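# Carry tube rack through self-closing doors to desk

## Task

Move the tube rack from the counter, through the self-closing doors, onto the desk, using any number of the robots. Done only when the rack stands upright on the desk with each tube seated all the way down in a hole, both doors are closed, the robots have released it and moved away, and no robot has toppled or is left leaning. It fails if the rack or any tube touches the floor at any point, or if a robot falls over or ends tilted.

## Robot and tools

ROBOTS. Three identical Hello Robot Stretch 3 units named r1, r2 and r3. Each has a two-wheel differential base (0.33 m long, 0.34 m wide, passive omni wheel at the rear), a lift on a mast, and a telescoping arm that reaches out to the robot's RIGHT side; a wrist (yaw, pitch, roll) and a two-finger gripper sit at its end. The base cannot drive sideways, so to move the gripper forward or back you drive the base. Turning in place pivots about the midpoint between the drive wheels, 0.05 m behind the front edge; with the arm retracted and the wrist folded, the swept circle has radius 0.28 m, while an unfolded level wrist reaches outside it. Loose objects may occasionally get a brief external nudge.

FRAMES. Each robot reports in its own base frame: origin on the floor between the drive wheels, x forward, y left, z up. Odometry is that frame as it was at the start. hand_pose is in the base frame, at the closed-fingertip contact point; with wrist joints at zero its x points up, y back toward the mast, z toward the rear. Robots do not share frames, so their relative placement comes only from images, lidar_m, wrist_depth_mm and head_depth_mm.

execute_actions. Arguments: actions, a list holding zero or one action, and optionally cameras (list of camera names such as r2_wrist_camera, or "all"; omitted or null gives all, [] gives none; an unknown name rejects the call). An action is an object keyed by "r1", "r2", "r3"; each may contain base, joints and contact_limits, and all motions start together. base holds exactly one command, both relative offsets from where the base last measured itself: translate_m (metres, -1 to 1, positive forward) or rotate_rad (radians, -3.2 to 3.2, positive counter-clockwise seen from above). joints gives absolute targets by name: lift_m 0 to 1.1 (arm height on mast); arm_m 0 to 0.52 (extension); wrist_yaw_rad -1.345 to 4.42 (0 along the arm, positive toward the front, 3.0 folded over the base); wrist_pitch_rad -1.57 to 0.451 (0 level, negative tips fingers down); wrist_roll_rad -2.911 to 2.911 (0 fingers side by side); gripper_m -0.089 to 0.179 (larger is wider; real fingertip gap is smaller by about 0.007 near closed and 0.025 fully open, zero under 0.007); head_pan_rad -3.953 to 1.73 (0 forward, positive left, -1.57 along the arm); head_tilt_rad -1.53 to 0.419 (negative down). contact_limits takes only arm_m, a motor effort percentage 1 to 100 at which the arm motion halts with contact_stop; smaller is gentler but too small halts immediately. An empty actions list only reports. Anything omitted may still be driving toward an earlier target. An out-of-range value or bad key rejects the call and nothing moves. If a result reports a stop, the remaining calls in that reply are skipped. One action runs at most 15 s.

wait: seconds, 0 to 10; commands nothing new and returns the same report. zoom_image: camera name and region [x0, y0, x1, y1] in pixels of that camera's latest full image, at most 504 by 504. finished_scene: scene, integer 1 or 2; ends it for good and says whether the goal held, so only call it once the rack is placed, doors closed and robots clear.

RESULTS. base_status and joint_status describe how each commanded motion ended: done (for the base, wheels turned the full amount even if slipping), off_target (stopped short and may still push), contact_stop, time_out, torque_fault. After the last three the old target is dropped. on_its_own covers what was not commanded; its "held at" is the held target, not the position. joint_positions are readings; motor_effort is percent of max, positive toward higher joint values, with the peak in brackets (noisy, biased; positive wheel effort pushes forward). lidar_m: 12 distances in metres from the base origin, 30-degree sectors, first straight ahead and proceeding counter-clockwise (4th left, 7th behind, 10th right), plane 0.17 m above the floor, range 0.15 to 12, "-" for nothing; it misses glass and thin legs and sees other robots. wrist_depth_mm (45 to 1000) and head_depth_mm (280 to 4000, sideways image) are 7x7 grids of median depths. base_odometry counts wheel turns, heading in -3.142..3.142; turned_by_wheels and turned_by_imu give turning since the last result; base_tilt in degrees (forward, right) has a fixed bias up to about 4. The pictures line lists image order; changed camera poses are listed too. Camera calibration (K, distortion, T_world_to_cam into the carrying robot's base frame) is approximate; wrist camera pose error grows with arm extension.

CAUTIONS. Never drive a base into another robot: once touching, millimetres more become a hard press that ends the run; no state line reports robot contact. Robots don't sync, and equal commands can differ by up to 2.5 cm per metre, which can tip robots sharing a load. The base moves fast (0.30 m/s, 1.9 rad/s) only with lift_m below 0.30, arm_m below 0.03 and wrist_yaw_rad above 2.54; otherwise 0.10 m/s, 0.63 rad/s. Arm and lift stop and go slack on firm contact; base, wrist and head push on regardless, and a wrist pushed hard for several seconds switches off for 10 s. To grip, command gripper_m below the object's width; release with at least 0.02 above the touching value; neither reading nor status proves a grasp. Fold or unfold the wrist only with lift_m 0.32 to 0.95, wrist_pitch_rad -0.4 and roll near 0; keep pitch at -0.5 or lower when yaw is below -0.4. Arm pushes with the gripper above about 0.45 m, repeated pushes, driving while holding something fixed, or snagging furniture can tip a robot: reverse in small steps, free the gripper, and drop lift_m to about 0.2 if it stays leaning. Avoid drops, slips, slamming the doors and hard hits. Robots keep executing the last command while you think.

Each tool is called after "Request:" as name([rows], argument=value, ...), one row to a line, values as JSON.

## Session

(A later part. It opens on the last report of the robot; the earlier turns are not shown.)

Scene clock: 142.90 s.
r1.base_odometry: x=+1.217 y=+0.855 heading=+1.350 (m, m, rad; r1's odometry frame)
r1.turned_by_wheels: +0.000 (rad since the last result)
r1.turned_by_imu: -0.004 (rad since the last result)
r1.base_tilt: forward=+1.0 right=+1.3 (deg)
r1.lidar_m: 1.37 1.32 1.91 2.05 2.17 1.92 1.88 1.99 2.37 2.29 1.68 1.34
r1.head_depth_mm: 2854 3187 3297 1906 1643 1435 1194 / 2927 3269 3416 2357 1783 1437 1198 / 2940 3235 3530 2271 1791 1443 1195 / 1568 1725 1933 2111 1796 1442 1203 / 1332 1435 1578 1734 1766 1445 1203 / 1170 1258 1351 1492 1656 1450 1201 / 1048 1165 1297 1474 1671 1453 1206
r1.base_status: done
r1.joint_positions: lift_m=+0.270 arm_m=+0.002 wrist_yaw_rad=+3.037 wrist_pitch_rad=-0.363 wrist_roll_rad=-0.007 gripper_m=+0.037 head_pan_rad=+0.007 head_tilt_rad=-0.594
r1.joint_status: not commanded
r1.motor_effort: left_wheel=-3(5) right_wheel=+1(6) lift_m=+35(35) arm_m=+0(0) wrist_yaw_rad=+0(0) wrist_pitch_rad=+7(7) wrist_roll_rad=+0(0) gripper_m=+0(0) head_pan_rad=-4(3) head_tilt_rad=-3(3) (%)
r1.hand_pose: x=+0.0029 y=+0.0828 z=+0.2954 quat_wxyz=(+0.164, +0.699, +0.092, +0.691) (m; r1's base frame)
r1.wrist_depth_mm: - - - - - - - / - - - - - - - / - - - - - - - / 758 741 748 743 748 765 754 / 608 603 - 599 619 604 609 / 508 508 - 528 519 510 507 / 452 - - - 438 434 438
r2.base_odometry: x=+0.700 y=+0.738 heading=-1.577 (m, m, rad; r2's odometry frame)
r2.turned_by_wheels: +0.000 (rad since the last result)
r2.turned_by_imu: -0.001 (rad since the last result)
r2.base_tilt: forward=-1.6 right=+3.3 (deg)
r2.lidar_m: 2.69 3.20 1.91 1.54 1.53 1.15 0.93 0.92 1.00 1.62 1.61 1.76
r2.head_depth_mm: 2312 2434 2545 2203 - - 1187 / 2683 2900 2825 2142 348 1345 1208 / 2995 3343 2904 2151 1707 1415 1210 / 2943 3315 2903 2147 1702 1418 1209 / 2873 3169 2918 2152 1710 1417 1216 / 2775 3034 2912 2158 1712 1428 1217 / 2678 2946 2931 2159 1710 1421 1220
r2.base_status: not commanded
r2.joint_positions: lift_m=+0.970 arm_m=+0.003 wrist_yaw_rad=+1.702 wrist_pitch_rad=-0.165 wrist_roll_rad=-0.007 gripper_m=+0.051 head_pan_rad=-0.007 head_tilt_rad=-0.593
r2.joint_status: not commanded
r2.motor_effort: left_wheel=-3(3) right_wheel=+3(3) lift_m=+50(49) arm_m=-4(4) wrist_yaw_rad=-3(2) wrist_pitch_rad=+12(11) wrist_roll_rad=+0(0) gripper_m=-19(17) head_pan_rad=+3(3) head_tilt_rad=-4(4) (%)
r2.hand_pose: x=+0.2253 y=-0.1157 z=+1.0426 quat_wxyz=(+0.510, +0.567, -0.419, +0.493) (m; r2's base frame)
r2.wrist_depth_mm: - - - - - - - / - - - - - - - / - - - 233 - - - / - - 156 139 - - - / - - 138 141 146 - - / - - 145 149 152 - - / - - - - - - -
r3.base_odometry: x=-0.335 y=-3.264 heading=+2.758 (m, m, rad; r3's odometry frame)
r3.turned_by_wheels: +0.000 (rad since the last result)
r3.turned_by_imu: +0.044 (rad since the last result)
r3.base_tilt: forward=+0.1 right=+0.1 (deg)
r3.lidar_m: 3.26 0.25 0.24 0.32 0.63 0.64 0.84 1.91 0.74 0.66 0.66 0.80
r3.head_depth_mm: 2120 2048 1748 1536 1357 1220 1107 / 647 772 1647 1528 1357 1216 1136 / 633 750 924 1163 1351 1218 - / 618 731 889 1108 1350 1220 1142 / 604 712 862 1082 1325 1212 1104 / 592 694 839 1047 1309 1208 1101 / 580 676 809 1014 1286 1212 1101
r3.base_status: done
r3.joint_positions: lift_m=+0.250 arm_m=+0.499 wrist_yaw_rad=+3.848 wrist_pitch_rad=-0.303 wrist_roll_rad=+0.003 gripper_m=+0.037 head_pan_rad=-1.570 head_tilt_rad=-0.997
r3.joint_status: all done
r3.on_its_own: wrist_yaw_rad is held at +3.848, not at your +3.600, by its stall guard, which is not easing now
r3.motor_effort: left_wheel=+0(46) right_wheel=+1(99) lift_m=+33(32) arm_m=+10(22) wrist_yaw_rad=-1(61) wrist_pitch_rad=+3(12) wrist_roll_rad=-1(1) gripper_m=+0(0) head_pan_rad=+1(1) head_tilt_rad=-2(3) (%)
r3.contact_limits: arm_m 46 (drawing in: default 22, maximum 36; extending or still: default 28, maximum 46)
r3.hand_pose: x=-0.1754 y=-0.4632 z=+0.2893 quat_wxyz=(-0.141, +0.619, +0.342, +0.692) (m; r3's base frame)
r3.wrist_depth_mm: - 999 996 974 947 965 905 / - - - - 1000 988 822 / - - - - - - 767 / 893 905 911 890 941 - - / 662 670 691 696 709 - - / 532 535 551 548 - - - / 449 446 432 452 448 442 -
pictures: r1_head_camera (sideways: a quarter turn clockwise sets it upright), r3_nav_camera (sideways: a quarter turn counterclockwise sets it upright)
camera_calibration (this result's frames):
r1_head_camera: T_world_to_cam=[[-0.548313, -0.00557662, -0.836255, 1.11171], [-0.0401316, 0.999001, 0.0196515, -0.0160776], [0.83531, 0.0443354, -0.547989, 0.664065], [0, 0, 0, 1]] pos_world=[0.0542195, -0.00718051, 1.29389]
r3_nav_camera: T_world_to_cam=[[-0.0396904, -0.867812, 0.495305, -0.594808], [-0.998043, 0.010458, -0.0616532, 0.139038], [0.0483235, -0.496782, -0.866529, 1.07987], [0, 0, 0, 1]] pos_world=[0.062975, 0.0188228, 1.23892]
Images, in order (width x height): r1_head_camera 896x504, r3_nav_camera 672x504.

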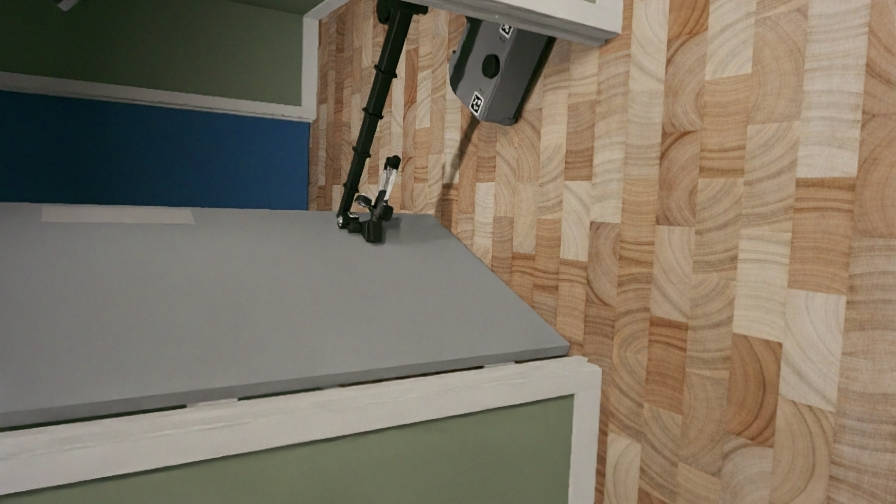

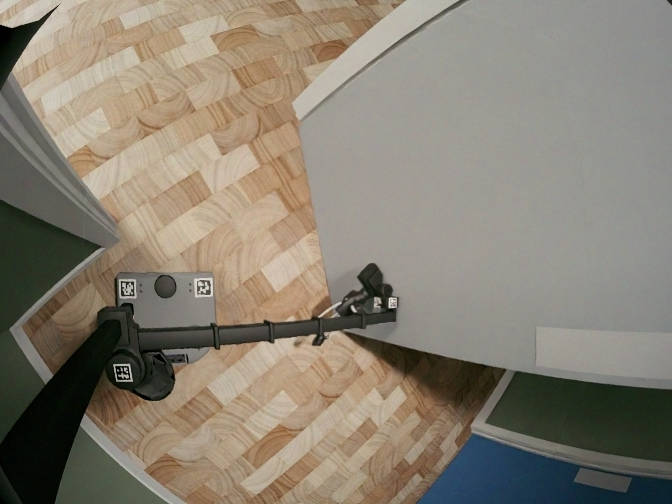

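Request:
execute_actions([
  {"r3":{"joints":{"arm_m":0.2,"wrist_yaw_rad":3.1,"head_pan_rad":-3.1}}},
], cameras=[])

Request:
execute_actions([
  {"r3":{"base":{"rotate_rad":1.5},"joints":{"arm_m":0.0,"wrist_yaw_rad":3.1}}},
], cameras=["r3_nav_camera"])

Scene clock: 147.33 s.
r1.base_odometry: x=+1.217 y=+0.855 heading=+1.350 (m, m, rad; r1's odometry frame)
r1.turned_by_wheels: +0.000 (rad since the last result)
r1.turned_by_imu: -0.001 (rad since the last result)
r1.base_tilt: forward=+1.0 right=+1.3 (deg)
r1.lidar_m: 1.37 1.32 1.92 2.05 2.17 1.92 1.87 1.98 2.37 2.29 1.69 1.34
r1.head_depth_mm: 2905 3196 3327 1897 1636 1434 1193 / 1584 3033 3083 2182 1806 1438 1205 / 1425 1604 1793 2064 1793 1447 1200 / 1316 1456 1616 1834 1791 1448 1201 / 1222 1335 1475 1654 1728 1444 1204 / 1136 1237 1342 1484 1652 1449 1205 / 1051 1157 1303 1480 1678 1449 1212
r1.base_status: not commanded
r1.joint_positions: lift_m=+0.270 arm_m=+0.002 wrist_yaw_rad=+3.037 wrist_pitch_rad=-0.363 wrist_roll_rad=-0.007 gripper_m=+0.037 head_pan_rad=+0.007 head_tilt_rad=-0.594
r1.joint_status: not commanded
r1.motor_effort: left_wheel=-2(3) right_wheel=+1(1) lift_m=+35(35) arm_m=+0(0) wrist_yaw_rad=+0(0) wrist_pitch_rad=+7(7) wrist_roll_rad=+0(1) gripper_m=+0(0) head_pan_rad=-1(3) head_tilt_rad=-4(3) (%)
r1.hand_pose: x=+0.0029 y=+0.0828 z=+0.2954 quat_wxyz=(+0.164, +0.699, +0.092, +0.691) (m; r1's base frame)
r1.wrist_depth_mm: - - - - - - - / - - - - - - - / - - - - - - - / 746 752 756 748 742 775 760 / 597 614 - 593 608 602 604 / 511 513 - 529 530 506 503 / 452 - - - 438 432 438
r2.base_odometry: x=+0.700 y=+0.738 heading=-1.577 (m, m, rad; r2's odometry frame)
r2.turned_by_wheels: +0.000 (rad since the last result)
r2.turned_by_imu: +0.000 (rad since the last result)
r2.base_tilt: forward=-1.6 right=+3.2 (deg)
r2.lidar_m: 2.70 3.20 1.91 1.54 1.52 1.15 0.93 0.92 1.00 1.62 1.60 1.75
r2.head_depth_mm: 2286 2417 2533 2218 - - 1185 / 2706 2860 2846 2130 348 1346 1213 / 3033 3357 2905 2140 1696 1417 1210 / 2947 3265 2899 2151 1705 1413 1209 / 2869 3153 2932 2145 1708 1415 1214 / 2749 3057 2914 2151 1723 1419 1213 / 2668 2937 2925 2175 1713 1424 1220
r2.base_status: not commanded
r2.joint_positions: lift_m=+0.970 arm_m=+0.003 wrist_yaw_rad=+1.702 wrist_pitch_rad=-0.165 wrist_roll_rad=-0.007 gripper_m=+0.051 head_pan_rad=-0.007 head_tilt_rad=-0.593
r2.joint_status: not commanded
r2.motor_effort: left_wheel=-4(3) right_wheel=+3(3) lift_m=+49(49) arm_m=-4(4) wrist_yaw_rad=-3(2) wrist_pitch_rad=+11(11) wrist_roll_rad=+0(0) gripper_m=-18(19) head_pan_rad=+3(3) head_tilt_rad=-3(4) (%)
r2.hand_pose: x=+0.2253 y=-0.1157 z=+1.0426 quat_wxyz=(+0.510, +0.567, -0.419, +0.493) (m; r2's base frame)
r2.wrist_depth_mm: - - - - - - - / - - - - - - - / - - - 235 - - - / - - 155 139 - - - / - - 139 142 146 - - / - - 145 148 153 - - / - - - - - - -
r3.base_odometry: x=-0.335 y=-3.264 heading=+2.758 (m, m, rad; r3's odometry frame)
r3.turned_by_wheels: +0.001 (rad since the last result)
r3.turned_by_imu: +0.002 (rad since the last result)
r3.base_tilt: forward=+0.1 right=+0.0 (deg)
r3.lidar_m: 3.29 0.25 0.24 0.32 0.63 0.64 0.83 1.92 0.39 0.39 0.44 0.72
r3.head_depth_mm: 732 816 919 1050 1225 1216 1135 / 820 921 1058 1242 1334 1230 - / 932 1070 1251 1444 1355 1252 - / 1078 1262 1522 1515 1346 1252 - / 1282 1545 1690 1517 1345 1232 - / 1572 1887 1728 1513 1346 1212 1086 / 1844 1988 1730 1518 1345 1206 1074
r3.base_status: not commanded
r3.joint_positions: lift_m=+0.250 arm_m=+0.199 wrist_yaw_rad=+3.125 wrist_pitch_rad=-0.313 wrist_roll_rad=+0.002 gripper_m=+0.037 head_pan_rad=-3.093 head_tilt_rad=-0.997
r3.joint_status: wrist_yaw_rad off_target (ended at +3.125, target +3.100); the others done
r3.on_its_own: right_wheel is at rest, and its effort (-26) is outside its rest range (-18 to +18); wrist_yaw_rad is at rest, and its effort (-27) is outside its rest range (-12 to +12)
r3.motor_effort: left_wheel=+6(6) right_wheel=-26(26) lift_m=+32(33) arm_m=+7(11) wrist_yaw_rad=-27(44) wrist_pitch_rad=+9(8) wrist_roll_rad=-1(1) gripper_m=+0(0) head_pan_rad=-4(49) head_tilt_rad=-2(2) (%)
r3.hand_pose: x=-0.0174 y=-0.1078 z=+0.2868 quat_wxyz=(+0.117, +0.700, +0.105, +0.697) (m; r3's base frame)
r3.wrist_depth_mm: 595 672 779 593 432 444 - / 622 705 810 643 447 - - / 655 741 859 683 481 - - / 668 774 860 704 505 909 911 / 657 687 - - 549 673 668 / 528 - - - 562 537 534 / 457 - - - 446 447 447
pictures: none
No camera images: the call's "cameras" was empty. Leave "cameras" out to get every camera's image.

Scene clock: 150.37 s.
r1.base_odometry: x=+1.217 y=+0.855 heading=+1.350 (m, m, rad; r1's odometry frame)
r1.turned_by_wheels: +0.000 (rad since the last result)
r1.turned_by_imu: -0.001 (rad since the last result)
r1.base_tilt: forward=+1.0 right=+1.3 (deg)
r1.lidar_m: 1.37 1.32 1.91 2.05 2.17 1.92 1.87 1.99 2.37 2.28 1.68 1.34
r1.head_depth_mm: 2885 3143 3282 1912 1632 1434 1201 / 1426 1602 1817 1899 1793 1443 1201 / 1344 1478 1664 1899 1794 1436 1201 / 1263 1397 1552 1762 1809 1445 1204 / 1194 1311 1448 1626 1745 1443 1205 / 1129 1228 1341 1491 1650 1440 1204 / 1050 1157 1301 1479 1667 1451 1210
r1.base_status: not commanded
r1.joint_positions: lift_m=+0.270 arm_m=+0.002 wrist_yaw_rad=+3.037 wrist_pitch_rad=-0.363 wrist_roll_rad=-0.007 gripper_m=+0.037 head_pan_rad=+0.007 head_tilt_rad=-0.594
r1.joint_status: not commanded
r1.motor_effort: left_wheel=-2(3) right_wheel=+1(1) lift_m=+35(35) arm_m=+0(0) wrist_yaw_rad=+1(1) wrist_pitch_rad=+7(7) wrist_roll_rad=+0(1) gripper_m=+0(0) head_pan_rad=-4(3) head_tilt_rad=-3(4) (%)
r1.hand_pose: x=+0.0029 y=+0.0828 z=+0.2954 quat_wxyz=(+0.164, +0.699, +0.092, +0.691) (m; r1's base frame)
r1.wrist_depth_mm: - - - - - - - / - - - - - - - / - - - - - - - / 748 745 748 759 748 756 761 / 608 601 - 613 617 604 605 / 511 505 - 527 529 515 509 / 447 - - - 432 434 439
r2.base_odometry: x=+0.700 y=+0.738 heading=-1.577 (m, m, rad; r2's odometry frame)
r2.turned_by_wheels: +0.000 (rad since the last result)
r2.turned_by_imu: +0.000 (rad since the last result)
r2.base_tilt: forward=-1.6 right=+3.3 (deg)
r2.lidar_m: 2.69 3.20 1.91 1.54 1.53 1.15 0.92 0.92 1.00 1.62 1.60 1.75
r2.head_depth_mm: 2296 2433 2548 2215 - - 1181 / 2696 2890 2821 2140 348 1342 1204 / 3050 3330 2887 2146 1703 1411 1208 / 2958 3277 2887 2142 1708 1415 1212 / 2850 3113 2884 2156 1713 1417 1213 / 2769 3030 2909 2143 1718 1420 1216 / 2656 2949 2915 2166 1712 1424 1215
r2.base_status: not commanded
r2.joint_positions: lift_m=+0.970 arm_m=+0.003 wrist_yaw_rad=+1.702 wrist_pitch_rad=-0.165 wrist_roll_rad=-0.007 gripper_m=+0.051 head_pan_rad=-0.007 head_tilt_rad=-0.593
r2.joint_status: not commanded
r2.motor_effort: left_wheel=-4(3) right_wheel=+3(4) lift_m=+49(49) arm_m=-4(4) wrist_yaw_rad=-2(2) wrist_pitch_rad=+11(11) wrist_roll_rad=+0(0) gripper_m=-18(19) head_pan_rad=+3(3) head_tilt_rad=-3(3) (%)
r2.hand_pose: x=+0.2253 y=-0.1157 z=+1.0426 quat_wxyz=(+0.510, +0.567, -0.419, +0.493) (m; r2's base frame)
r2.wrist_depth_mm: - - - - - - - / - - - - - - - / - - - 234 - - - / - - 155 139 - - - / - - 139 142 146 - - / - - 145 148 152 - - / - - - - - - -
r3.base_odometry: x=-0.335 y=-3.264 heading=-2.025 (m, m, rad; r3's odometry frame)
r3.turned_by_wheels: +1.500 (rad since the last result)
r3.turned_by_imu: +1.470 (rad since the last result)
r3.base_tilt: forward=+0.1 right=+0.0 (deg)
r3.lidar_m: 0.30 0.60 0.63 0.78 1.55 0.27 0.27 0.32 0.55 3.07 0.29 0.23
r3.head_depth_mm: - - 307 378 1346 1219 1135 / - - 316 395 528 1224 - / - 289 330 419 568 742 - / - 295 346 442 609 880 - / - 300 362 469 661 1073 - / - 307 379 498 723 1170 - / - 319 399 532 797 1191 1098
r3.base_status: done
r3.joint_positions: lift_m=+0.250 arm_m=+0.000 wrist_yaw_rad=+3.101 wrist_pitch_rad=-0.315 wrist_roll_rad=+0.002 gripper_m=+0.037 head_pan_rad=-3.095 head_tilt_rad=-0.996
r3.joint_status: all done
r3.motor_effort: left_wheel=-11(27) right_wheel=-14(24) lift_m=+33(33) arm_m=-5(6) wrist_yaw_rad=-2(27) wrist_pitch_rad=+10(10) wrist_roll_rad=-1(1) gripper_m=+1(1) head_pan_rad=-2(3) head_tilt_rad=-3(3) (%)
r3.hand_pose: x=-0.0117 y=+0.0906 z=+0.2864 quat_wxyz=(+0.125, +0.701, +0.097, +0.695) (m; r3's base frame)
r3.wrist_depth_mm: - - - 891 684 570 483 / - - - 950 727 594 500 / - - - - 785 615 522 / 863 860 855 878 789 636 544 / 652 659 - 675 664 639 559 / 524 528 - 532 559 532 534 / 454 - - - 441 441 443
pictures: r3_nav_camera (sideways: a quarter turn counterclockwise sets it upright)
camera_calibration (this result's frames):
r3_nav_camera: T_world_to_cam=[[-0.868525, -0.000322091, 0.495645, -0.590196], [-0.0355562, 0.997464, -0.0616574, 0.133173], [-0.494368, -0.0711743, -0.866334, 1.08292], [0, 0, 0, 1]] pos_world=[0.0274983, -0.0559486, 1.23891]
Images, in order (width x height): r3_nav_camera 672x504.

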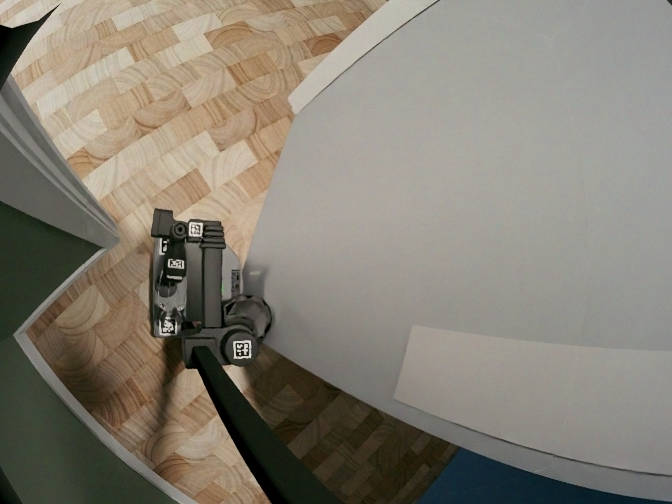

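Request:
execute_actions([
  {"r3":{"base":{"translate_m":-0.65},"joints":{"lift_m":0.31}}},
], cameras=["r3_nav_camera","r1_head_camera"])

Scene clock: 157.37 s.
r1.base_odometry: x=+1.217 y=+0.855 heading=+1.350 (m, m, rad; r1's odometry frame)
r1.turned_by_wheels: +0.000 (rad since the last result)
r1.turned_by_imu: -0.001 (rad since the last result)
r1.base_tilt: forward=+0.9 right=+1.3 (deg)
r1.lidar_m: 1.37 1.32 1.91 2.05 2.17 1.92 1.87 1.98 2.37 2.29 1.68 1.34
r1.head_depth_mm: 2912 3191 3321 2365 1639 1437 1200 / 2971 3249 3354 2349 1795 1444 1198 / 2924 3239 3264 2291 1791 1437 1202 / 2996 3340 2918 2208 1802 1438 1204 / 1553 1660 1770 1895 1805 1438 1204 / 1187 1265 1350 1496 1665 1444 1205 / 1050 1161 1302 1481 1673 1445 1203
r1.base_status: not commanded
r1.joint_positions: lift_m=+0.270 arm_m=+0.002 wrist_yaw_rad=+3.037 wrist_pitch_rad=-0.363 wrist_roll_rad=-0.007 gripper_m=+0.037 head_pan_rad=+0.007 head_tilt_rad=-0.594
r1.joint_status: not commanded
r1.motor_effort: left_wheel=-3(2) right_wheel=+1(1) lift_m=+35(35) arm_m=+0(0) wrist_yaw_rad=+1(1) wrist_pitch_rad=+7(7) wrist_roll_rad=+0(1) gripper_m=+1(0) head_pan_rad=-3(3) head_tilt_rad=-3(3) (%)
r1.hand_pose: x=+0.0029 y=+0.0828 z=+0.2954 quat_wxyz=(+0.164, +0.699, +0.092, +0.691) (m; r1's base frame)
r1.wrist_depth_mm: - - - - - - - / - - - - - - - / - - - - - - - / 754 752 759 750 759 757 751 / 601 599 - 609 606 610 611 / 512 511 - 525 527 507 509 / 452 - - - 436 437 438
r2.base_odometry: x=+0.700 y=+0.738 heading=-1.577 (m, m, rad; r2's odometry frame)
r2.turned_by_wheels: +0.000 (rad since the last result)
r2.turned_by_imu: -0.001 (rad since the last result)
r2.base_tilt: forward=-1.6 right=+3.2 (deg)
r2.lidar_m: 2.69 3.18 1.91 1.54 1.53 1.15 0.93 0.92 1.00 1.62 1.61 1.75
r2.head_depth_mm: 2297 2432 2534 2213 - - 1184 / 2702 2884 2806 2132 348 1347 1207 / 3025 3319 2891 2153 1701 1417 1210 / 2925 3284 2881 2146 1712 1416 1211 / 2856 3167 2914 2146 1704 1421 1212 / 2740 3040 2925 2151 1707 1423 1213 / 2671 2934 2923 2165 1709 1425 1220
r2.base_status: not commanded
r2.joint_positions: lift_m=+0.970 arm_m=+0.003 wrist_yaw_rad=+1.702 wrist_pitch_rad=-0.165 wrist_roll_rad=-0.007 gripper_m=+0.051 head_pan_rad=-0.007 head_tilt_rad=-0.593
r2.joint_status: not commanded
r2.motor_effort: left_wheel=-3(3) right_wheel=+3(4) lift_m=+50(49) arm_m=-4(4) wrist_yaw_rad=-2(3) wrist_pitch_rad=+12(11) wrist_roll_rad=+0(0) gripper_m=-18(19) head_pan_rad=+2(3) head_tilt_rad=-4(3) (%)
r2.hand_pose: x=+0.2253 y=-0.1157 z=+1.0426 quat_wxyz=(+0.510, +0.567, -0.419, +0.493) (m; r2's base frame)
r2.wrist_depth_mm: - - - - - - - / - - - - - - - / - - - 232 - - - / - - 155 138 - - - / - - 139 142 146 - - / - - 146 148 153 - - / - - - - - - -
r3.base_odometry: x=-0.049 y=-2.680 heading=-2.025 (m, m, rad; r3's odometry frame)
r3.turned_by_wheels: +0.000 (rad since the last result)
r3.turned_by_imu: +0.003 (rad since the last result)
r3.base_tilt: forward=+0.2 right=+0.0 (deg)
r3.lidar_m: 0.84 1.13 1.14 1.40 1.65 1.61 0.27 0.26 0.27 0.35 1.98 0.93
r3.head_depth_mm: 1508 1858 1748 1534 1356 1222 1135 / 1346 1668 1743 1524 1351 1237 - / 293 337 430 1442 1323 - - / - 311 380 490 684 970 - / - 297 348 438 586 852 - / - 287 322 397 513 734 - / - - 302 361 456 620 950
r3.base_status: done
r3.joint_positions: lift_m=+0.310 arm_m=+0.000 wrist_yaw_rad=+3.101 wrist_pitch_rad=-0.315 wrist_roll_rad=+0.002 gripper_m=+0.037 head_pan_rad=-3.095 head_tilt_rad=-0.996
r3.joint_status: all done
r3.motor_effort: left_wheel=-7(22) right_wheel=-6(24) lift_m=+38(40) arm_m=-5(6) wrist_yaw_rad=-2(1) wrist_pitch_rad=+10(10) wrist_roll_rad=-1(1) gripper_m=+0(0) head_pan_rad=-2(1) head_tilt_rad=-3(3) (%)
r3.hand_pose: x=-0.0117 y=+0.0906 z=+0.3462 quat_wxyz=(+0.125, +0.701, +0.097, +0.695) (m; r3's base frame)
r3.wrist_depth_mm: - - - - - - 842 / - - - - - - 872 / - - - - - - 935 / - 985 - - 999 - 947 / 747 754 - 809 766 776 790 / 605 609 - 603 634 617 608 / 506 502 - 532 514 512 513
pictures: r1_head_camera (sideways: a quarter turn clockwise sets it upright), r3_nav_camera (sideways: a quarter turn counterclockwise sets it upright)
camera_calibration (this result's frames):
r1_head_camera: T_world_to_cam=[[-0.548313, -0.00557664, -0.836254, 1.11171], [-0.0401317, 0.999001, 0.0196515, -0.0160776], [0.83531, 0.0443355, -0.547989, 0.664065], [0, 0, 0, 1]] pos_world=[0.0542195, -0.00718051, 1.29389]
r3_nav_camera: T_world_to_cam=[[-0.868525, -0.000322095, 0.495645, -0.590196], [-0.0355562, 0.997464, -0.0616574, 0.133173], [-0.494368, -0.0711742, -0.866334, 1.08292], [0, 0, 0, 1]] pos_world=[0.0274983, -0.0559486, 1.23891]
Images, in order (width x height): r1_head_camera 896x504, r3_nav_camera 672x504.

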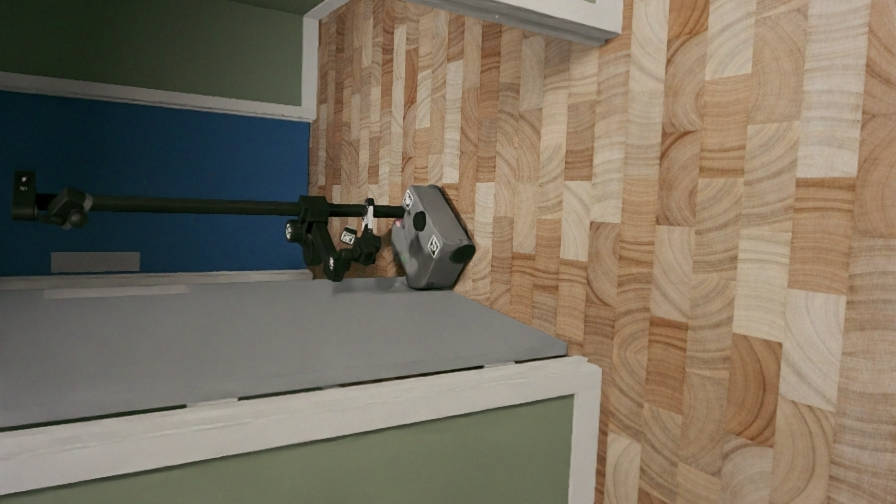

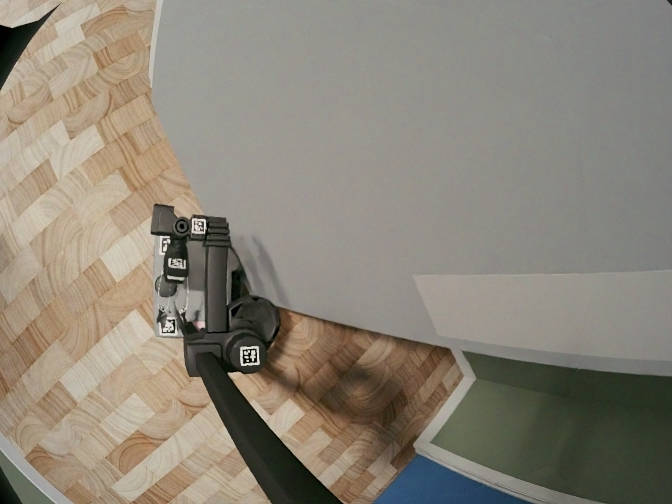

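Request:
execute_actions([
  {"r3":{"base":{"rotate_rad":0.55}},"r1":{"base":{"rotate_rad":-0.42}}},
], cameras=[])

Request:
execute_actions([
  {"r3":{"base":{"translate_m":-0.22}},"r1":{"base":{"translate_m":0.8}}},
], cameras=[])

Request:
execute_actions([
  {"r1":{"base":{"rotate_rad":0.42},"joints":{"head_tilt_rad":-0.8}}},
], cameras=["r3_nav_camera","r1_head_camera","r1_nav_camera"])

Scene clock: 159.97 s.
r1.base_odometry: x=+1.217 y=+0.855 heading=+0.930 (m, m, rad; r1's odometry frame)
r1.turned_by_wheels: -0.420 (rad since the last result)
r1.turned_by_imu: -0.419 (rad since the last result)
r1.base_tilt: forward=+1.0 right=+1.5 (deg)
r1.lidar_m: 1.34 1.32 1.38 2.06 2.05 2.27 1.89 1.88 2.06 2.37 2.29 1.55
r1.head_depth_mm: 1202 1346 1529 1750 1788 1432 1195 / 1157 1288 1452 1656 1796 1436 1198 / 1115 1237 1385 1582 1731 1443 1203 / 1156 2948 3075 2183 1736 1449 1202 / 3010 3319 3568 2382 1787 1450 1204 / 2957 3284 3438 2390 1796 1448 1204 / 2889 3145 3339 2105 1793 1439 1207
r1.base_status: done
r1.joint_positions: lift_m=+0.270 arm_m=+0.002 wrist_yaw_rad=+3.037 wrist_pitch_rad=-0.363 wrist_roll_rad=-0.007 gripper_m=+0.037 head_pan_rad=+0.007 head_tilt_rad=-0.594
r1.joint_status: not commanded
r1.motor_effort: left_wheel=+0(6) right_wheel=-2(5) lift_m=+35(35) arm_m=+0(1) wrist_yaw_rad=+1(1) wrist_pitch_rad=+7(7) wrist_roll_rad=+1(1) gripper_m=+0(0) head_pan_rad=-3(3) head_tilt_rad=-3(3) (%)
r1.hand_pose: x=+0.0029 y=+0.0828 z=+0.2954 quat_wxyz=(+0.164, +0.699, +0.092, +0.691) (m; r1's base frame)
r1.wrist_depth_mm: - - - - - - - / - - - - - - - / - - - - - - - / 750 745 756 759 758 748 754 / 599 610 - 604 606 606 608 / 512 508 - 525 514 510 511 / 451 - - - 439 437 435
r2.base_odometry: x=+0.700 y=+0.738 heading=-1.577 (m, m, rad; r2's odometry frame)
r2.turned_by_wheels: +0.000 (rad since the last result)
r2.turned_by_imu: +0.000 (rad since the last result)
r2.base_tilt: forward=-1.6 right=+3.3 (deg)
r2.lidar_m: 2.69 3.19 1.91 1.54 1.53 1.15 0.92 0.92 1.00 1.62 1.60 1.75
r2.head_depth_mm: 2294 2427 2535 2208 - - 1185 / 2679 2863 2827 2144 348 1351 1209 / 3049 3330 2912 2143 1701 1413 1214 / 2940 3290 2885 2150 1708 1416 1214 / 2846 3172 2932 2148 1708 1417 1212 / 2762 3035 2919 2144 1713 1419 1217 / 2671 2949 2930 2151 1723 1425 1216
r2.base_status: not commanded
r2.joint_positions: lift_m=+0.970 arm_m=+0.003 wrist_yaw_rad=+1.702 wrist_pitch_rad=-0.165 wrist_roll_rad=-0.007 gripper_m=+0.051 head_pan_rad=-0.007 head_tilt_rad=-0.593
r2.joint_status: not commanded
r2.motor_effort: left_wheel=-4(3) right_wheel=+3(4) lift_m=+49(49) arm_m=-4(4) wrist_yaw_rad=-2(3) wrist_pitch_rad=+11(11) wrist_roll_rad=+0(0) gripper_m=-19(19) head_pan_rad=+3(2) head_tilt_rad=-4(4) (%)
r2.hand_pose: x=+0.2253 y=-0.1157 z=+1.0426 quat_wxyz=(+0.510, +0.567, -0.419, +0.493) (m; r2's base frame)
r2.wrist_depth_mm: - - - - - - - / - - - - - - - / - - - 233 - - - / - - 156 139 - - - / - - 139 141 147 - - / - - 145 148 153 - - / - - - - - - -
r3.base_odometry: x=-0.049 y=-2.680 heading=-1.475 (m, m, rad; r3's odometry frame)
r3.turned_by_wheels: +0.550 (rad since the last result)
r3.turned_by_imu: +0.541 (rad since the last result)
r3.base_tilt: forward=+0.1 right=+0.0 (deg)
r3.lidar_m: 1.13 1.14 1.42 1.65 1.59 0.29 0.27 0.28 0.37 1.99 0.88 0.84
r3.head_depth_mm: - 294 340 437 612 1221 1138 / - 292 339 435 605 913 - / - 292 338 432 600 - - / - 290 336 430 596 825 - / - 289 334 427 590 885 - / - 288 333 423 586 951 - / - 287 330 422 579 934 1097
r3.base_status: done
r3.joint_positions: lift_m=+0.310 arm_m=+0.000 wrist_yaw_rad=+3.101 wrist_pitch_rad=-0.315 wrist_roll_rad=+0.002 gripper_m=+0.037 head_pan_rad=-3.095 head_tilt_rad=-0.996
r3.joint_status: not commanded
r3.motor_effort: left_wheel=-10(15) right_wheel=-5(7) lift_m=+38(38) arm_m=-5(5) wrist_yaw_rad=-1(2) wrist_pitch_rad=+9(10) wrist_roll_rad=-1(1) gripper_m=+0(0) head_pan_rad=-3(2) head_tilt_rad=-3(3) (%)
r3.hand_pose: x=-0.0117 y=+0.0906 z=+0.3462 quat_wxyz=(+0.125, +0.701, +0.097, +0.695) (m; r3's base frame)
r3.wrist_depth_mm: - - - - - - - / - - - - - - - / - - - - - - - / 980 991 - - - - - / 743 759 - 808 758 767 774 / 585 611 - 613 641 608 620 / 353 507 - 540 510 508 517
pictures: none
No camera images: the call's "cameras" was empty. Leave "cameras" out to get every camera's image.

Scene clock: 164.33 s.
r1.base_odometry: x=+1.695 y=+1.497 heading=+0.930 (m, m, rad; r1's odometry frame)
r1.turned_by_wheels: +0.000 (rad since the last result)
r1.turned_by_imu: -0.004 (rad since the last result)
r1.base_tilt: forward=+0.9 right=+1.4 (deg)
r1.lidar_m: 0.54 1.34 0.88 0.88 2.33 2.57 2.64 2.62 2.47 1.98 1.25 0.64
r1.head_depth_mm: 466 521 589 681 804 984 1162 / 449 499 563 644 754 913 1122 / 420 466 527 602 701 834 1051 / 448 496 557 630 733 872 1087 / 2393 2651 2922 2397 1792 1437 1205 / 2320 2553 2821 2383 1801 1444 1202 / 2284 2531 2800 2396 1805 1446 1206
r1.base_status: done
r1.joint_positions: lift_m=+0.270 arm_m=+0.002 wrist_yaw_rad=+3.037 wrist_pitch_rad=-0.363 wrist_roll_rad=-0.007 gripper_m=+0.037 head_pan_rad=+0.007 head_tilt_rad=-0.594
r1.joint_status: not commanded
r1.motor_effort: left_wheel=+0(9) right_wheel=-2(4) lift_m=+35(35) arm_m=+0(1) wrist_yaw_rad=+0(0) wrist_pitch_rad=+7(7) wrist_roll_rad=+1(0) gripper_m=+1(0) head_pan_rad=-3(2) head_tilt_rad=-4(3) (%)
r1.hand_pose: x=+0.0029 y=+0.0828 z=+0.2954 quat_wxyz=(+0.164, +0.699, +0.092, +0.691) (m; r1's base frame)
r1.wrist_depth_mm: - - - - 855 - - / - - - - 932 - - / - - - 936 962 - - / 759 743 767 755 753 767 760 / 601 611 - 612 601 606 606 / 502 504 - 523 521 499 506 / 449 - - - 436 439 435
r2.base_odometry: x=+0.700 y=+0.738 heading=-1.577 (m, m, rad; r2's odometry frame)
r2.turned_by_wheels: +0.000 (rad since the last result)
r2.turned_by_imu: +0.000 (rad since the last result)
r2.base_tilt: forward=-1.6 right=+3.2 (deg)
r2.lidar_m: 2.69 3.20 1.91 1.54 1.53 1.15 0.92 0.92 1.00 1.62 1.60 1.75
r2.head_depth_mm: 2275 2433 2527 2222 - - 1179 / 2677 2897 2815 2141 348 1341 1209 / 3017 3339 2852 2152 1700 1413 1211 / 2971 3289 2888 2146 1698 1418 1213 / 2834 3157 2907 2155 1714 1415 1215 / 2759 3061 2903 2154 1717 1423 1216 / 2673 2958 2940 2166 1712 1422 1214
r2.base_status: not commanded
r2.joint_positions: lift_m=+0.970 arm_m=+0.003 wrist_yaw_rad=+1.702 wrist_pitch_rad=-0.165 wrist_roll_rad=-0.007 gripper_m=+0.051 head_pan_rad=-0.007 head_tilt_rad=-0.593
r2.joint_status: not commanded
r2.motor_effort: left_wheel=-4(3) right_wheel=+4(4) lift_m=+49(49) arm_m=-4(4) wrist_yaw_rad=-2(2) wrist_pitch_rad=+11(11) wrist_roll_rad=+0(0) gripper_m=-19(18) head_pan_rad=+3(3) head_tilt_rad=-3(3) (%)
r2.hand_pose: x=+0.2253 y=-0.1157 z=+1.0426 quat_wxyz=(+0.510, +0.567, -0.419, +0.493) (m; r2's base frame)
r2.wrist_depth_mm: - - - - - - - / - - - - - - - / - - - 234 - - - / - - 156 139 - - - / - - 138 142 146 - - / - - 145 147 153 - - / - - - - - - -
r3.base_odometry: x=-0.070 y=-2.461 heading=-1.476 (m, m, rad; r3's odometry frame)
r3.turned_by_wheels: -0.001 (rad since the last result)
r3.turned_by_imu: +0.089 (rad since the last result)
r3.base_tilt: forward=+0.2 right=+0.1 (deg)
r3.lidar_m: 1.20 1.24 1.63 1.55 1.31 0.29 0.27 0.28 0.36 1.33 0.92 0.92
r3.head_depth_mm: - 294 345 446 629 1221 1133 / - 292 343 442 616 938 - / - 294 340 437 608 - - / - 292 337 431 598 833 - / - 290 334 426 588 883 - / - 287 332 422 581 933 - / - 289 329 418 572 911 1098
r3.base_status: translate_m off_target (by the wheels' count: -0.2194 of -0.2200)
r3.joint_positions: lift_m=+0.310 arm_m=+0.000 wrist_yaw_rad=+3.101 wrist_pitch_rad=-0.315 wrist_roll_rad=+0.002 gripper_m=+0.037 head_pan_rad=-3.096 head_tilt_rad=-0.997
r3.joint_status: not commanded
r3.on_its_own: left_wheel is at rest, and its effort (-65) is outside its rest range (-18 to +18); right_wheel is at rest, and its effort (-82) is outside its rest range (-18 to +18)
r3.motor_effort: left_wheel=-65(67) right_wheel=-82(100) lift_m=+35(39) arm_m=-4(5) wrist_yaw_rad=-1(5) wrist_pitch_rad=+10(10) wrist_roll_rad=+0(1) gripper_m=+0(0) head_pan_rad=-2(2) head_tilt_rad=-2(4) (%)
r3.hand_pose: x=-0.0117 y=+0.0907 z=+0.3463 quat_wxyz=(+0.126, +0.701, +0.097, +0.695) (m; r3's base frame)
r3.wrist_depth_mm: - - - - - - - / - - - - - - - / - - - - - - - / - - - 995 - - - / 749 771 - 797 779 744 767 / 605 606 - 611 645 613 615 / 425 507 - 533 514 512 520
pictures: none
No camera images: the call's "cameras" was empty. Leave "cameras" out to get every camera's image.

Scene clock: 165.70 s.
r1.base_odometry: x=+1.695 y=+1.497 heading=+1.350 (m, m, rad; r1's odometry frame)
r1.turned_by_wheels: +0.420 (rad since the last result)
r1.turned_by_imu: +0.418 (rad since the last result)
r1.base_tilt: forward=+0.8 right=+1.4 (deg)
r1.lidar_m: 1.34 0.93 0.88 2.33 2.46 2.68 2.62 2.76 2.47 1.64 0.69 0.54
r1.head_depth_mm: 2338 2609 2321 676 765 998 1106 / 2358 2686 2341 1841 1463 1094 1111 / 2434 2777 2328 1837 1507 1278 1111 / 2473 2790 2331 1840 1515 1282 1115 / 2515 2789 2344 1790 1505 1283 1114 / 2387 2681 1512 1673 1517 1284 1116 / 2461 2698 1529 1635 1487 1289 1115
r1.base_status: done
r1.joint_positions: lift_m=+0.270 arm_m=+0.002 wrist_yaw_rad=+3.037 wrist_pitch_rad=-0.363 wrist_roll_rad=-0.007 gripper_m=+0.037 head_pan_rad=+0.007 head_tilt_rad=-0.790
r1.joint_status: all done
r1.motor_effort: left_wheel=-4(8) right_wheel=+1(6) lift_m=+35(35) arm_m=+0(0) wrist_yaw_rad=+0(0) wrist_pitch_rad=+7(7) wrist_roll_rad=+1(1) gripper_m=+0(0) head_pan_rad=-2(2) head_tilt_rad=-6(24) (%)
r1.hand_pose: x=+0.0029 y=+0.0828 z=+0.2954 quat_wxyz=(+0.164, +0.699, +0.092, +0.691) (m; r1's base frame)
r1.wrist_depth_mm: - - - - - 818 703 / - - - - - 800 744 / - - - - - 855 819 / 761 753 755 754 753 768 745 / 598 606 - 606 614 603 612 / 504 505 - 523 527 514 511 / 450 - - - 440 433 441
r2.base_odometry: x=+0.700 y=+0.738 heading=-1.577 (m, m, rad; r2's odometry frame)
r2.turned_by_wheels: +0.000 (rad since the last result)
r2.turned_by_imu: +0.000 (rad since the last result)
r2.base_tilt: forward=-1.6 right=+3.2 (deg)
r2.lidar_m: 2.68 3.19 1.91 1.54 1.53 1.15 0.93 0.92 1.00 1.62 1.61 1.75
r2.head_depth_mm: 2293 2422 2544 2204 - - 1184 / 2700 2877 2809 2129 348 1348 1209 / 3017 3344 2909 2128 1699 1413 1216 / 2926 3265 2886 2154 1701 1414 1207 / 2870 3152 2938 2153 1705 1414 1213 / 2780 3075 2895 2152 1716 1420 1213 / 2665 2936 2915 2164 1714 1422 1216
r2.base_status: not commanded
r2.joint_positions: lift_m=+0.970 arm_m=+0.003 wrist_yaw_rad=+1.702 wrist_pitch_rad=-0.165 wrist_roll_rad=-0.007 gripper_m=+0.051 head_pan_rad=-0.007 head_tilt_rad=-0.593
r2.joint_status: not commanded
r2.motor_effort: left_wheel=-4(3) right_wheel=+4(4) lift_m=+49(49) arm_m=-4(4) wrist_yaw_rad=-2(3) wrist_pitch_rad=+11(11) wrist_roll_rad=+0(0) gripper_m=-18(18) head_pan_rad=+3(3) head_tilt_rad=-3(4) (%)
r2.hand_pose: x=+0.2253 y=-0.1157 z=+1.0426 quat_wxyz=(+0.510, +0.567, -0.419, +0.493) (m; r2's base frame)
r2.wrist_depth_mm: - - - - - - - / - - - - - - - / - - - 234 - - - / - - 156 139 - - - / - - 138 143 147 - - / - - 145 148 153 - - / - - - - - - -
r3.base_odometry: x=-0.070 y=-2.461 heading=-1.476 (m, m, rad; r3's odometry frame)
r3.turned_by_wheels: +0.000 (rad since the last result)
r3.turned_by_imu: +0.000 (rad since the last result)
r3.base_tilt: forward=+0.2 right=+0.0 (deg)
r3.lidar_m: 1.20 1.24 1.64 1.56 1.31 0.29 0.27 0.28 0.36 1.40 0.93 0.92
r3.head_depth_mm: - 294 345 447 627 1224 1140 / - 292 344 441 617 939 - / - 294 340 437 608 - - / - 292 337 432 598 832 - / - 290 334 427 589 881 - / - 288 332 422 581 931 - / - 289 329 417 572 914 1103
r3.base_status: not commanded
r3.joint_positions: lift_m=+0.310 arm_m=+0.000 wrist_yaw_rad=+3.101 wrist_pitch_rad=-0.315 wrist_roll_rad=+0.002 gripper_m=+0.037 head_pan_rad=-3.096 head_tilt_rad=-0.997
r3.joint_status: not commanded
r3.on_its_own: left_wheel is at rest, and its effort (-65) is outside its rest range (-18 to +18); right_wheel is at rest, and its effort (-82) is outside its rest range (-18 to +18)
r3.motor_effort: left_wheel=-65(65) right_wheel=-82(82) lift_m=+34(34) arm_m=-4(4) wrist_yaw_rad=-1(2) wrist_pitch_rad=+10(10) wrist_roll_rad=-1(1) gripper_m=+1(0) head_pan_rad=-2(2) head_tilt_rad=-2(2) (%)
r3.hand_pose: x=-0.0117 y=+0.0907 z=+0.3463 quat_wxyz=(+0.126, +0.701, +0.097, +0.695) (m; r3's base frame)
r3.wrist_depth_mm: - - - - - - - / - - - - - - - / - - - - - - - / - 997 - - 995 - - / 748 751 - 793 761 767 766 / 610 600 - 605 635 619 617 / 420 507 - 534 513 515 513
pictures: r1_head_camera (sideways: a quarter turn clockwise sets it upright), r1_nav_camera (sideways: a quarter turn counterclockwise sets it upright), r3_nav_camera (sideways: a quarter turn counterclockwise sets it upright)
camera_calibration (this result's frames):
r1_head_camera: T_world_to_cam=[[-0.700932, -0.00656754, -0.713198, 0.952235], [-0.0355617, 0.999036, 0.0257504, -0.0240397], [0.712341, 0.0434118, -0.70049, 0.863194], [0, 0, 0, 1]] pos_world=[0.051709, -0.00720241, 1.28441]
r1_nav_camera: T_world_to_cam=[[0.675324, 0.0670516, 0.734467, -0.920294], [0.0862024, -0.996209, 0.0116859, 0.0378209], [0.732466, 0.055421, -0.678544, 0.832528], [0, 0, 0, 1]] pos_world=[0.0084369, 0.0532451, 1.24039]
r3_nav_camera: T_world_to_cam=[[-0.868697, 0.0000974181, 0.495344, -0.589803], [-0.035044, 0.997482, -0.0616537, 0.133165], [-0.494103, -0.0709172, -0.866506, 1.08315], [0, 0, 0, 1]] pos_world=[0.0274926, -0.0559581, 1.23892]
Images, in order (width x height): r1_head_camera 896x504, r1_nav_camera 672x504, r3_nav_camera 672x504.

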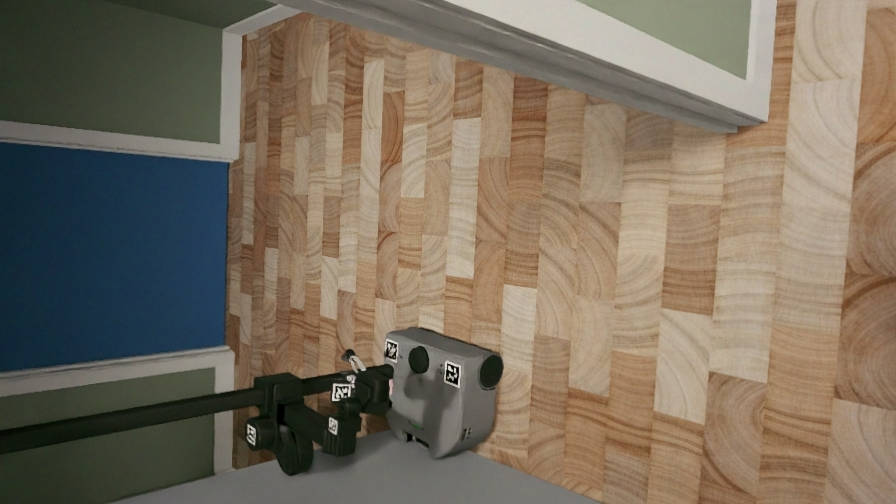

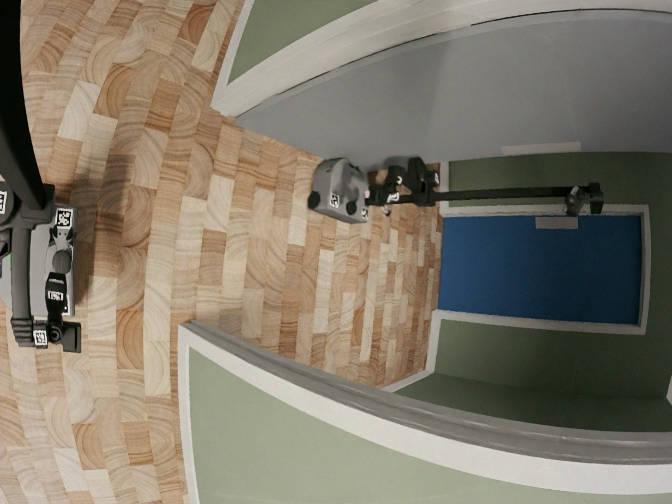

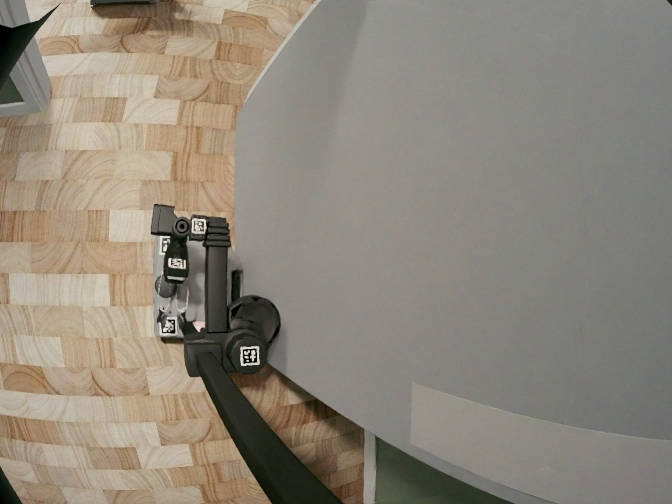

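Request:
execute_actions([
  {"r1":{"base":{"rotate_rad":-3.09},"joints":{"head_pan_rad":-3.14,"head_tilt_rad":-1.0}},"r3":{"base":{"translate_m":0.0}},"r2":{"base":{"rotate_rad":1.2}}},
], cameras=[])

Request:
execute_actions([
  {"r1":{"base":{"translate_m":-0.6}}},
], cameras=["r3_nav_camera","r1_nav_camera","r2_nav_camera"])

Scene clock: 170.47 s.
r1.base_odometry: x=+1.695 y=+1.497 heading=-1.740 (m, m, rad; r1's odometry frame)
r1.turned_by_wheels: -3.090 (rad since the last result)
r1.turned_by_imu: -3.083 (rad since the last result)
r1.base_tilt: forward=+1.1 right=+1.4 (deg)
r1.lidar_m: 2.62 2.48 1.98 1.37 0.65 0.54 1.34 0.90 0.88 2.33 2.52 2.66
r1.head_depth_mm: 2461 2164 1791 814 1058 1191 1035 / 2477 2142 1796 1534 1274 1213 - / 2527 2164 1799 1535 1340 - - / 2556 2172 1808 1538 1341 1238 - / 2544 2059 1685 1555 1351 1218 - / 2505 1408 1679 1552 1351 1197 1086 / 1331 1392 1451 1474 1352 1197 1079
r1.base_status: done
r1.joint_positions: lift_m=+0.270 arm_m=+0.002 wrist_yaw_rad=+3.037 wrist_pitch_rad=-0.363 wrist_roll_rad=-0.007 gripper_m=+0.037 head_pan_rad=-3.134 head_tilt_rad=-0.988
r1.joint_status: all done
r1.motor_effort: left_wheel=+1(9) right_wheel=-2(6) lift_m=+35(35) arm_m=-1(1) wrist_yaw_rad=+1(1) wrist_pitch_rad=+7(7) wrist_roll_rad=+1(1) gripper_m=+0(0) head_pan_rad=-2(44) head_tilt_rad=-6(27) (%)
r1.hand_pose: x=+0.0029 y=+0.0828 z=+0.2954 quat_wxyz=(+0.164, +0.699, +0.092, +0.691) (m; r1's base frame)
r1.wrist_depth_mm: 631 - - - - - - / 649 - - - - - - / 640 - - - - - - / 626 766 749 750 762 749 751 / 588 610 - 608 608 604 606 / 508 512 - 525 523 507 503 / 449 - - - 438 435 438
r2.base_odometry: x=+0.700 y=+0.738 heading=-0.377 (m, m, rad; r2's odometry frame)
r2.turned_by_wheels: +1.200 (rad since the last result)
r2.turned_by_imu: +1.213 (rad since the last result)
r2.base_tilt: forward=-1.6 right=+3.2 (deg)
r2.lidar_m: 1.73 1.53 1.53 1.04 0.92 0.92 1.08 1.61 1.61 1.90 3.21 2.90
r2.head_depth_mm: 2292 2645 2809 2196 - - 1180 / 2059 2342 2625 2144 348 1345 1213 / 1856 2101 2389 2138 1702 1415 1207 / 1723 1911 2147 2140 1709 1416 1210 / 1591 1748 1947 2075 1708 1416 1212 / 1476 1617 1781 1955 1708 1418 1214 / 1381 1488 1644 1808 1710 1427 1213
r2.base_status: done
r2.joint_positions: lift_m=+0.970 arm_m=+0.003 wrist_yaw_rad=+1.702 wrist_pitch_rad=-0.165 wrist_roll_rad=-0.007 gripper_m=+0.051 head_pan_rad=-0.007 head_tilt_rad=-0.593
r2.joint_status: not commanded
r2.motor_effort: left_wheel=-3(6) right_wheel=+4(8) lift_m=+49(49) arm_m=-4(4) wrist_yaw_rad=-2(2) wrist_pitch_rad=+11(11) wrist_roll_rad=+0(0) gripper_m=-17(19) head_pan_rad=+3(3) head_tilt_rad=-3(4) (%)
r2.hand_pose: x=+0.2253 y=-0.1157 z=+1.0427 quat_wxyz=(+0.510, +0.567, -0.419, +0.493) (m; r2's base frame)
r2.wrist_depth_mm: - - - - - - - / - - - - - - - / - - - 236 - - - / - - 155 139 - - - / - - 138 142 147 - - / - - 145 149 153 - - / - - - - - - -
r3.base_odometry: x=-0.070 y=-2.461 heading=-1.476 (m, m, rad; r3's odometry frame)
r3.turned_by_wheels: +0.000 (rad since the last result)
r3.turned_by_imu: +0.001 (rad since the last result)
r3.base_tilt: forward=+0.1 right=+0.0 (deg)
r3.lidar_m: 1.20 1.24 1.63 1.56 1.31 0.29 0.27 0.28 0.36 3.91 0.92 0.92
r3.head_depth_mm: - 293 344 445 626 1214 1137 / - 294 342 440 615 940 - / - 293 340 435 606 - - / - 291 336 430 596 827 - / - 289 333 425 588 879 - / - 288 331 421 578 936 - / - 288 328 417 570 912 1099
r3.base_status: translate_m off_target (by the wheels' count: +0.0002 of +0.0000)
r3.joint_positions: lift_m=+0.310 arm_m=+0.000 wrist_yaw_rad=+3.101 wrist_pitch_rad=-0.315 wrist_roll_rad=+0.002 gripper_m=+0.037 head_pan_rad=-3.096 head_tilt_rad=-0.997
r3.joint_status: not commanded
r3.on_its_own: left_wheel is at rest, and its effort (-27) is outside its rest range (-18 to +18); right_wheel is at rest, and its effort (-37) is outside its rest range (-18 to +18)
r3.motor_effort: left_wheel=-27(56) right_wheel=-37(78) lift_m=+34(34) arm_m=-4(4) wrist_yaw_rad=-1(1) wrist_pitch_rad=+10(10) wrist_roll_rad=-1(0) gripper_m=+0(0) head_pan_rad=-2(2) head_tilt_rad=-2(2) (%)
r3.hand_pose: x=-0.0117 y=+0.0907 z=+0.3463 quat_wxyz=(+0.126, +0.701, +0.097, +0.695) (m; r3's base frame)
r3.wrist_depth_mm: - - - - - - - / - - - - - - - / - - - - - - - / 999 974 999 - - - - / 762 757 - 803 774 790 776 / 604 614 - 614 643 620 612 / 420 513 - 531 510 513 519
pictures: none
No camera images: the call's "cameras" was empty. Leave "cameras" out to get every camera's image.

Scene clock: 174.03 s.
r1.base_odometry: x=+1.796 y=+2.088 heading=-1.740 (m, m, rad; r1's odometry frame)
r1.turned_by_wheels: +0.000 (rad since the last result)
r1.turned_by_imu: +0.002 (rad since the last result)
r1.base_tilt: forward=+0.9 right=+1.4 (deg)
r1.lidar_m: 3.20 2.92 0.28 0.27 0.94 1.43 2.26 0.76 0.60 0.60 2.44 3.23
r1.head_depth_mm: 1953 2148 1798 1527 1338 1193 1038 / 2027 2161 1792 1530 1338 1205 - / 2086 2156 1796 1543 1341 - - / 2113 2176 1796 1541 1348 1233 - / 2122 2177 1813 1414 1329 1217 - / 2095 2114 1118 1113 1303 1201 1084 / 843 2134 1072 1262 1312 1200 1077
r1.base_status: done
r1.joint_positions: lift_m=+0.270 arm_m=+0.002 wrist_yaw_rad=+3.037 wrist_pitch_rad=-0.363 wrist_roll_rad=-0.007 gripper_m=+0.037 head_pan_rad=-3.134 head_tilt_rad=-0.989
r1.joint_status: not commanded
r1.motor_effort: left_wheel=+1(4) right_wheel=-2(8) lift_m=+35(36) arm_m=+0(1) wrist_yaw_rad=+0(0) wrist_pitch_rad=+7(7) wrist_roll_rad=+1(1) gripper_m=+1(0) head_pan_rad=-3(2) head_tilt_rad=-6(6) (%)
r1.hand_pose: x=+0.0029 y=+0.0828 z=+0.2954 quat_wxyz=(+0.164, +0.699, +0.092, +0.691) (m; r1's base frame)
r1.wrist_depth_mm: 809 - 812 281 295 - - / 868 - 869 307 324 - - / 911 - 925 333 879 - - / 743 763 756 365 699 753 760 / 601 607 - 404 609 608 609 / 505 506 - 448 525 506 510 / 450 - - - 437 435 437
r2.base_odometry: x=+0.700 y=+0.738 heading=-0.377 (m, m, rad; r2's odometry frame)
r2.turned_by_wheels: +0.000 (rad since the last result)
r2.turned_by_imu: +0.000 (rad since the last result)
r2.base_tilt: forward=-1.6 right=+3.2 (deg)
r2.lidar_m: 1.73 1.53 1.53 1.04 0.92 0.92 1.08 1.61 1.61 1.90 3.19 2.90
r2.head_depth_mm: 2290 2646 2802 2211 - - 1184 / 2057 2346 2605 2126 348 1340 1211 / 1861 2103 2386 2145 1700 1415 1203 / 1724 1916 2154 2133 1708 1417 1214 / 1589 1748 1947 2076 1705 1421 1213 / 1473 1618 1779 1958 1717 1419 1216 / 1380 1497 1630 1810 1719 1420 1220
r2.base_status: not commanded
r2.joint_positions: lift_m=+0.970 arm_m=+0.003 wrist_yaw_rad=+1.702 wrist_pitch_rad=-0.165 wrist_roll_rad=-0.007 gripper_m=+0.051 head_pan_rad=-0.007 head_tilt_rad=-0.593
r2.joint_status: not commanded
r2.motor_effort: left_wheel=-3(3) right_wheel=+3(4) lift_m=+49(49) arm_m=-4(4) wrist_yaw_rad=-2(3) wrist_pitch_rad=+11(11) wrist_roll_rad=+0(0) gripper_m=-19(18) head_pan_rad=+3(3) head_tilt_rad=-4(4) (%)
r2.hand_pose: x=+0.2253 y=-0.1157 z=+1.0427 quat_wxyz=(+0.510, +0.567, -0.419, +0.493) (m; r2's base frame)
r2.wrist_depth_mm: - - - - - - - / - - - - - - - / - - - 237 - - - / - - 155 139 - - - / - - 139 142 146 - - / - - 146 149 153 - - / - - - - - - -
r3.base_odometry: x=-0.070 y=-2.461 heading=-1.476 (m, m, rad; r3's odometry frame)
r3.turned_by_wheels: +0.000 (rad since the last result)
r3.turned_by_imu: +0.001 (rad since the last result)
r3.base_tilt: forward=+0.2 right=+0.0 (deg)
r3.lidar_m: 1.20 1.24 1.63 1.55 1.31 0.29 0.27 0.28 0.36 3.91 0.77 0.92
r3.head_depth_mm: - 293 344 446 626 1216 1136 / - 295 342 440 616 937 - / - 293 339 435 606 - - / - 291 336 432 597 829 - / - 289 333 426 589 881 - / - 287 331 421 579 932 - / - 288 328 416 572 912 1099
r3.base_status: not commanded
r3.joint_positions: lift_m=+0.310 arm_m=+0.000 wrist_yaw_rad=+3.101 wrist_pitch_rad=-0.315 wrist_roll_rad=+0.002 gripper_m=+0.037 head_pan_rad=-3.096 head_tilt_rad=-0.997
r3.joint_status: not commanded
r3.on_its_own: left_wheel is at rest, and its effort (-26) is outside its rest range (-18 to +18); right_wheel is at rest, and its effort (-37) is outside its rest range (-18 to +18)
r3.motor_effort: left_wheel=-26(26) right_wheel=-37(36) lift_m=+34(35) arm_m=-4(4) wrist_yaw_rad=-1(1) wrist_pitch_rad=+10(10) wrist_roll_rad=+0(1) gripper_m=+0(0) head_pan_rad=-2(2) head_tilt_rad=-3(3) (%)
r3.hand_pose: x=-0.0117 y=+0.0907 z=+0.3463 quat_wxyz=(+0.126, +0.701, +0.097, +0.695) (m; r3's base frame)
r3.wrist_depth_mm: - - - - - - - / - - - - - - - / - - - - - - - / 995 988 989 - - - - / 771 759 - 801 768 764 778 / 603 610 - 617 635 615 624 / 426 509 - 531 513 520 521
pictures: r1_nav_camera (sideways: a quarter turn counterclockwise sets it upright), r2_nav_camera (sideways: a quarter turn counterclockwise sets it upright), r3_nav_camera (sideways: a quarter turn counterclockwise sets it upright)
camera_calibration (this result's frames):
r1_nav_camera: T_world_to_cam=[[-0.806725, -0.0688873, 0.586898, -0.718964], [-0.088104, 0.996102, -0.00418617, 0.0595489], [-0.584322, -0.0550852, -0.80965, 1.01105], [0, 0, 0, 1]] pos_world=[0.016022, -0.0531502, 1.24081]
r2_nav_camera: T_world_to_cam=[[0.537367, -0.032517, 0.842722, -1.05999], [-0.0409488, -0.999084, -0.0124392, 0.0699414], [0.842354, -0.027824, -0.538206, 0.653132], [0, 0, 0, 1]] pos_world=[0.0223013, 0.0535822, 1.24567]
r3_nav_camera: T_world_to_cam=[[-0.868697, 0.0000974181, 0.495344, -0.589803], [-0.035044, 0.997482, -0.0616537, 0.133165], [-0.494103, -0.0709172, -0.866506, 1.08315], [0, 0, 0, 1]] pos_world=[0.0274926, -0.0559581, 1.23892]
Images, in order (width x height): r1_nav_camera 672x504, r2_nav_camera 672x504, r3_nav_camera 672x504.

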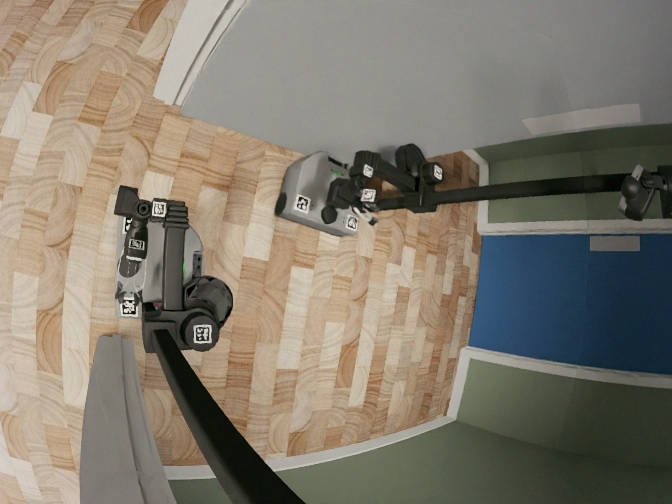

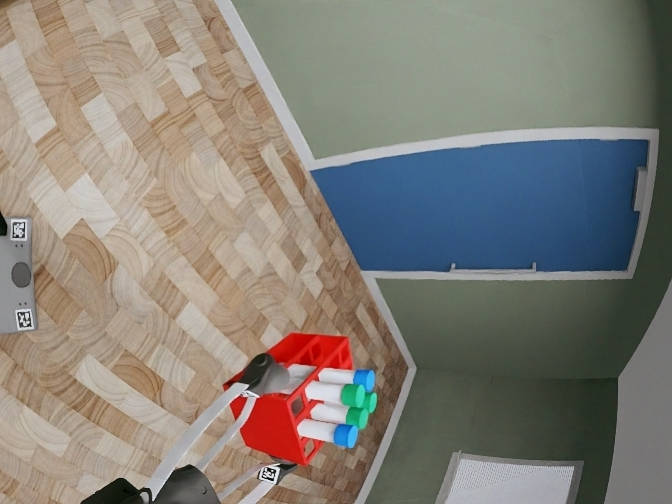

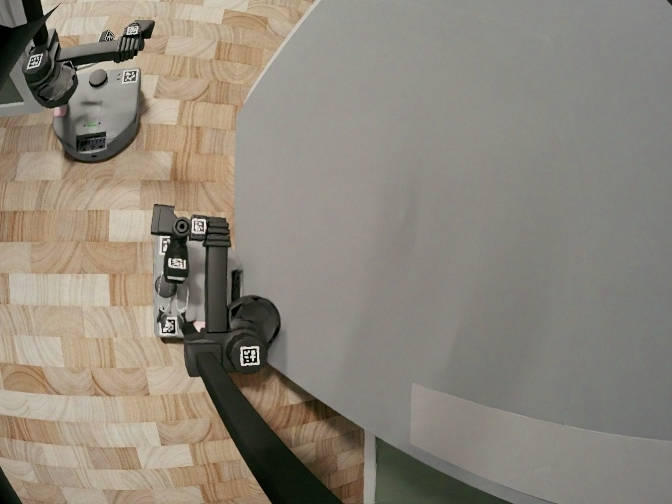

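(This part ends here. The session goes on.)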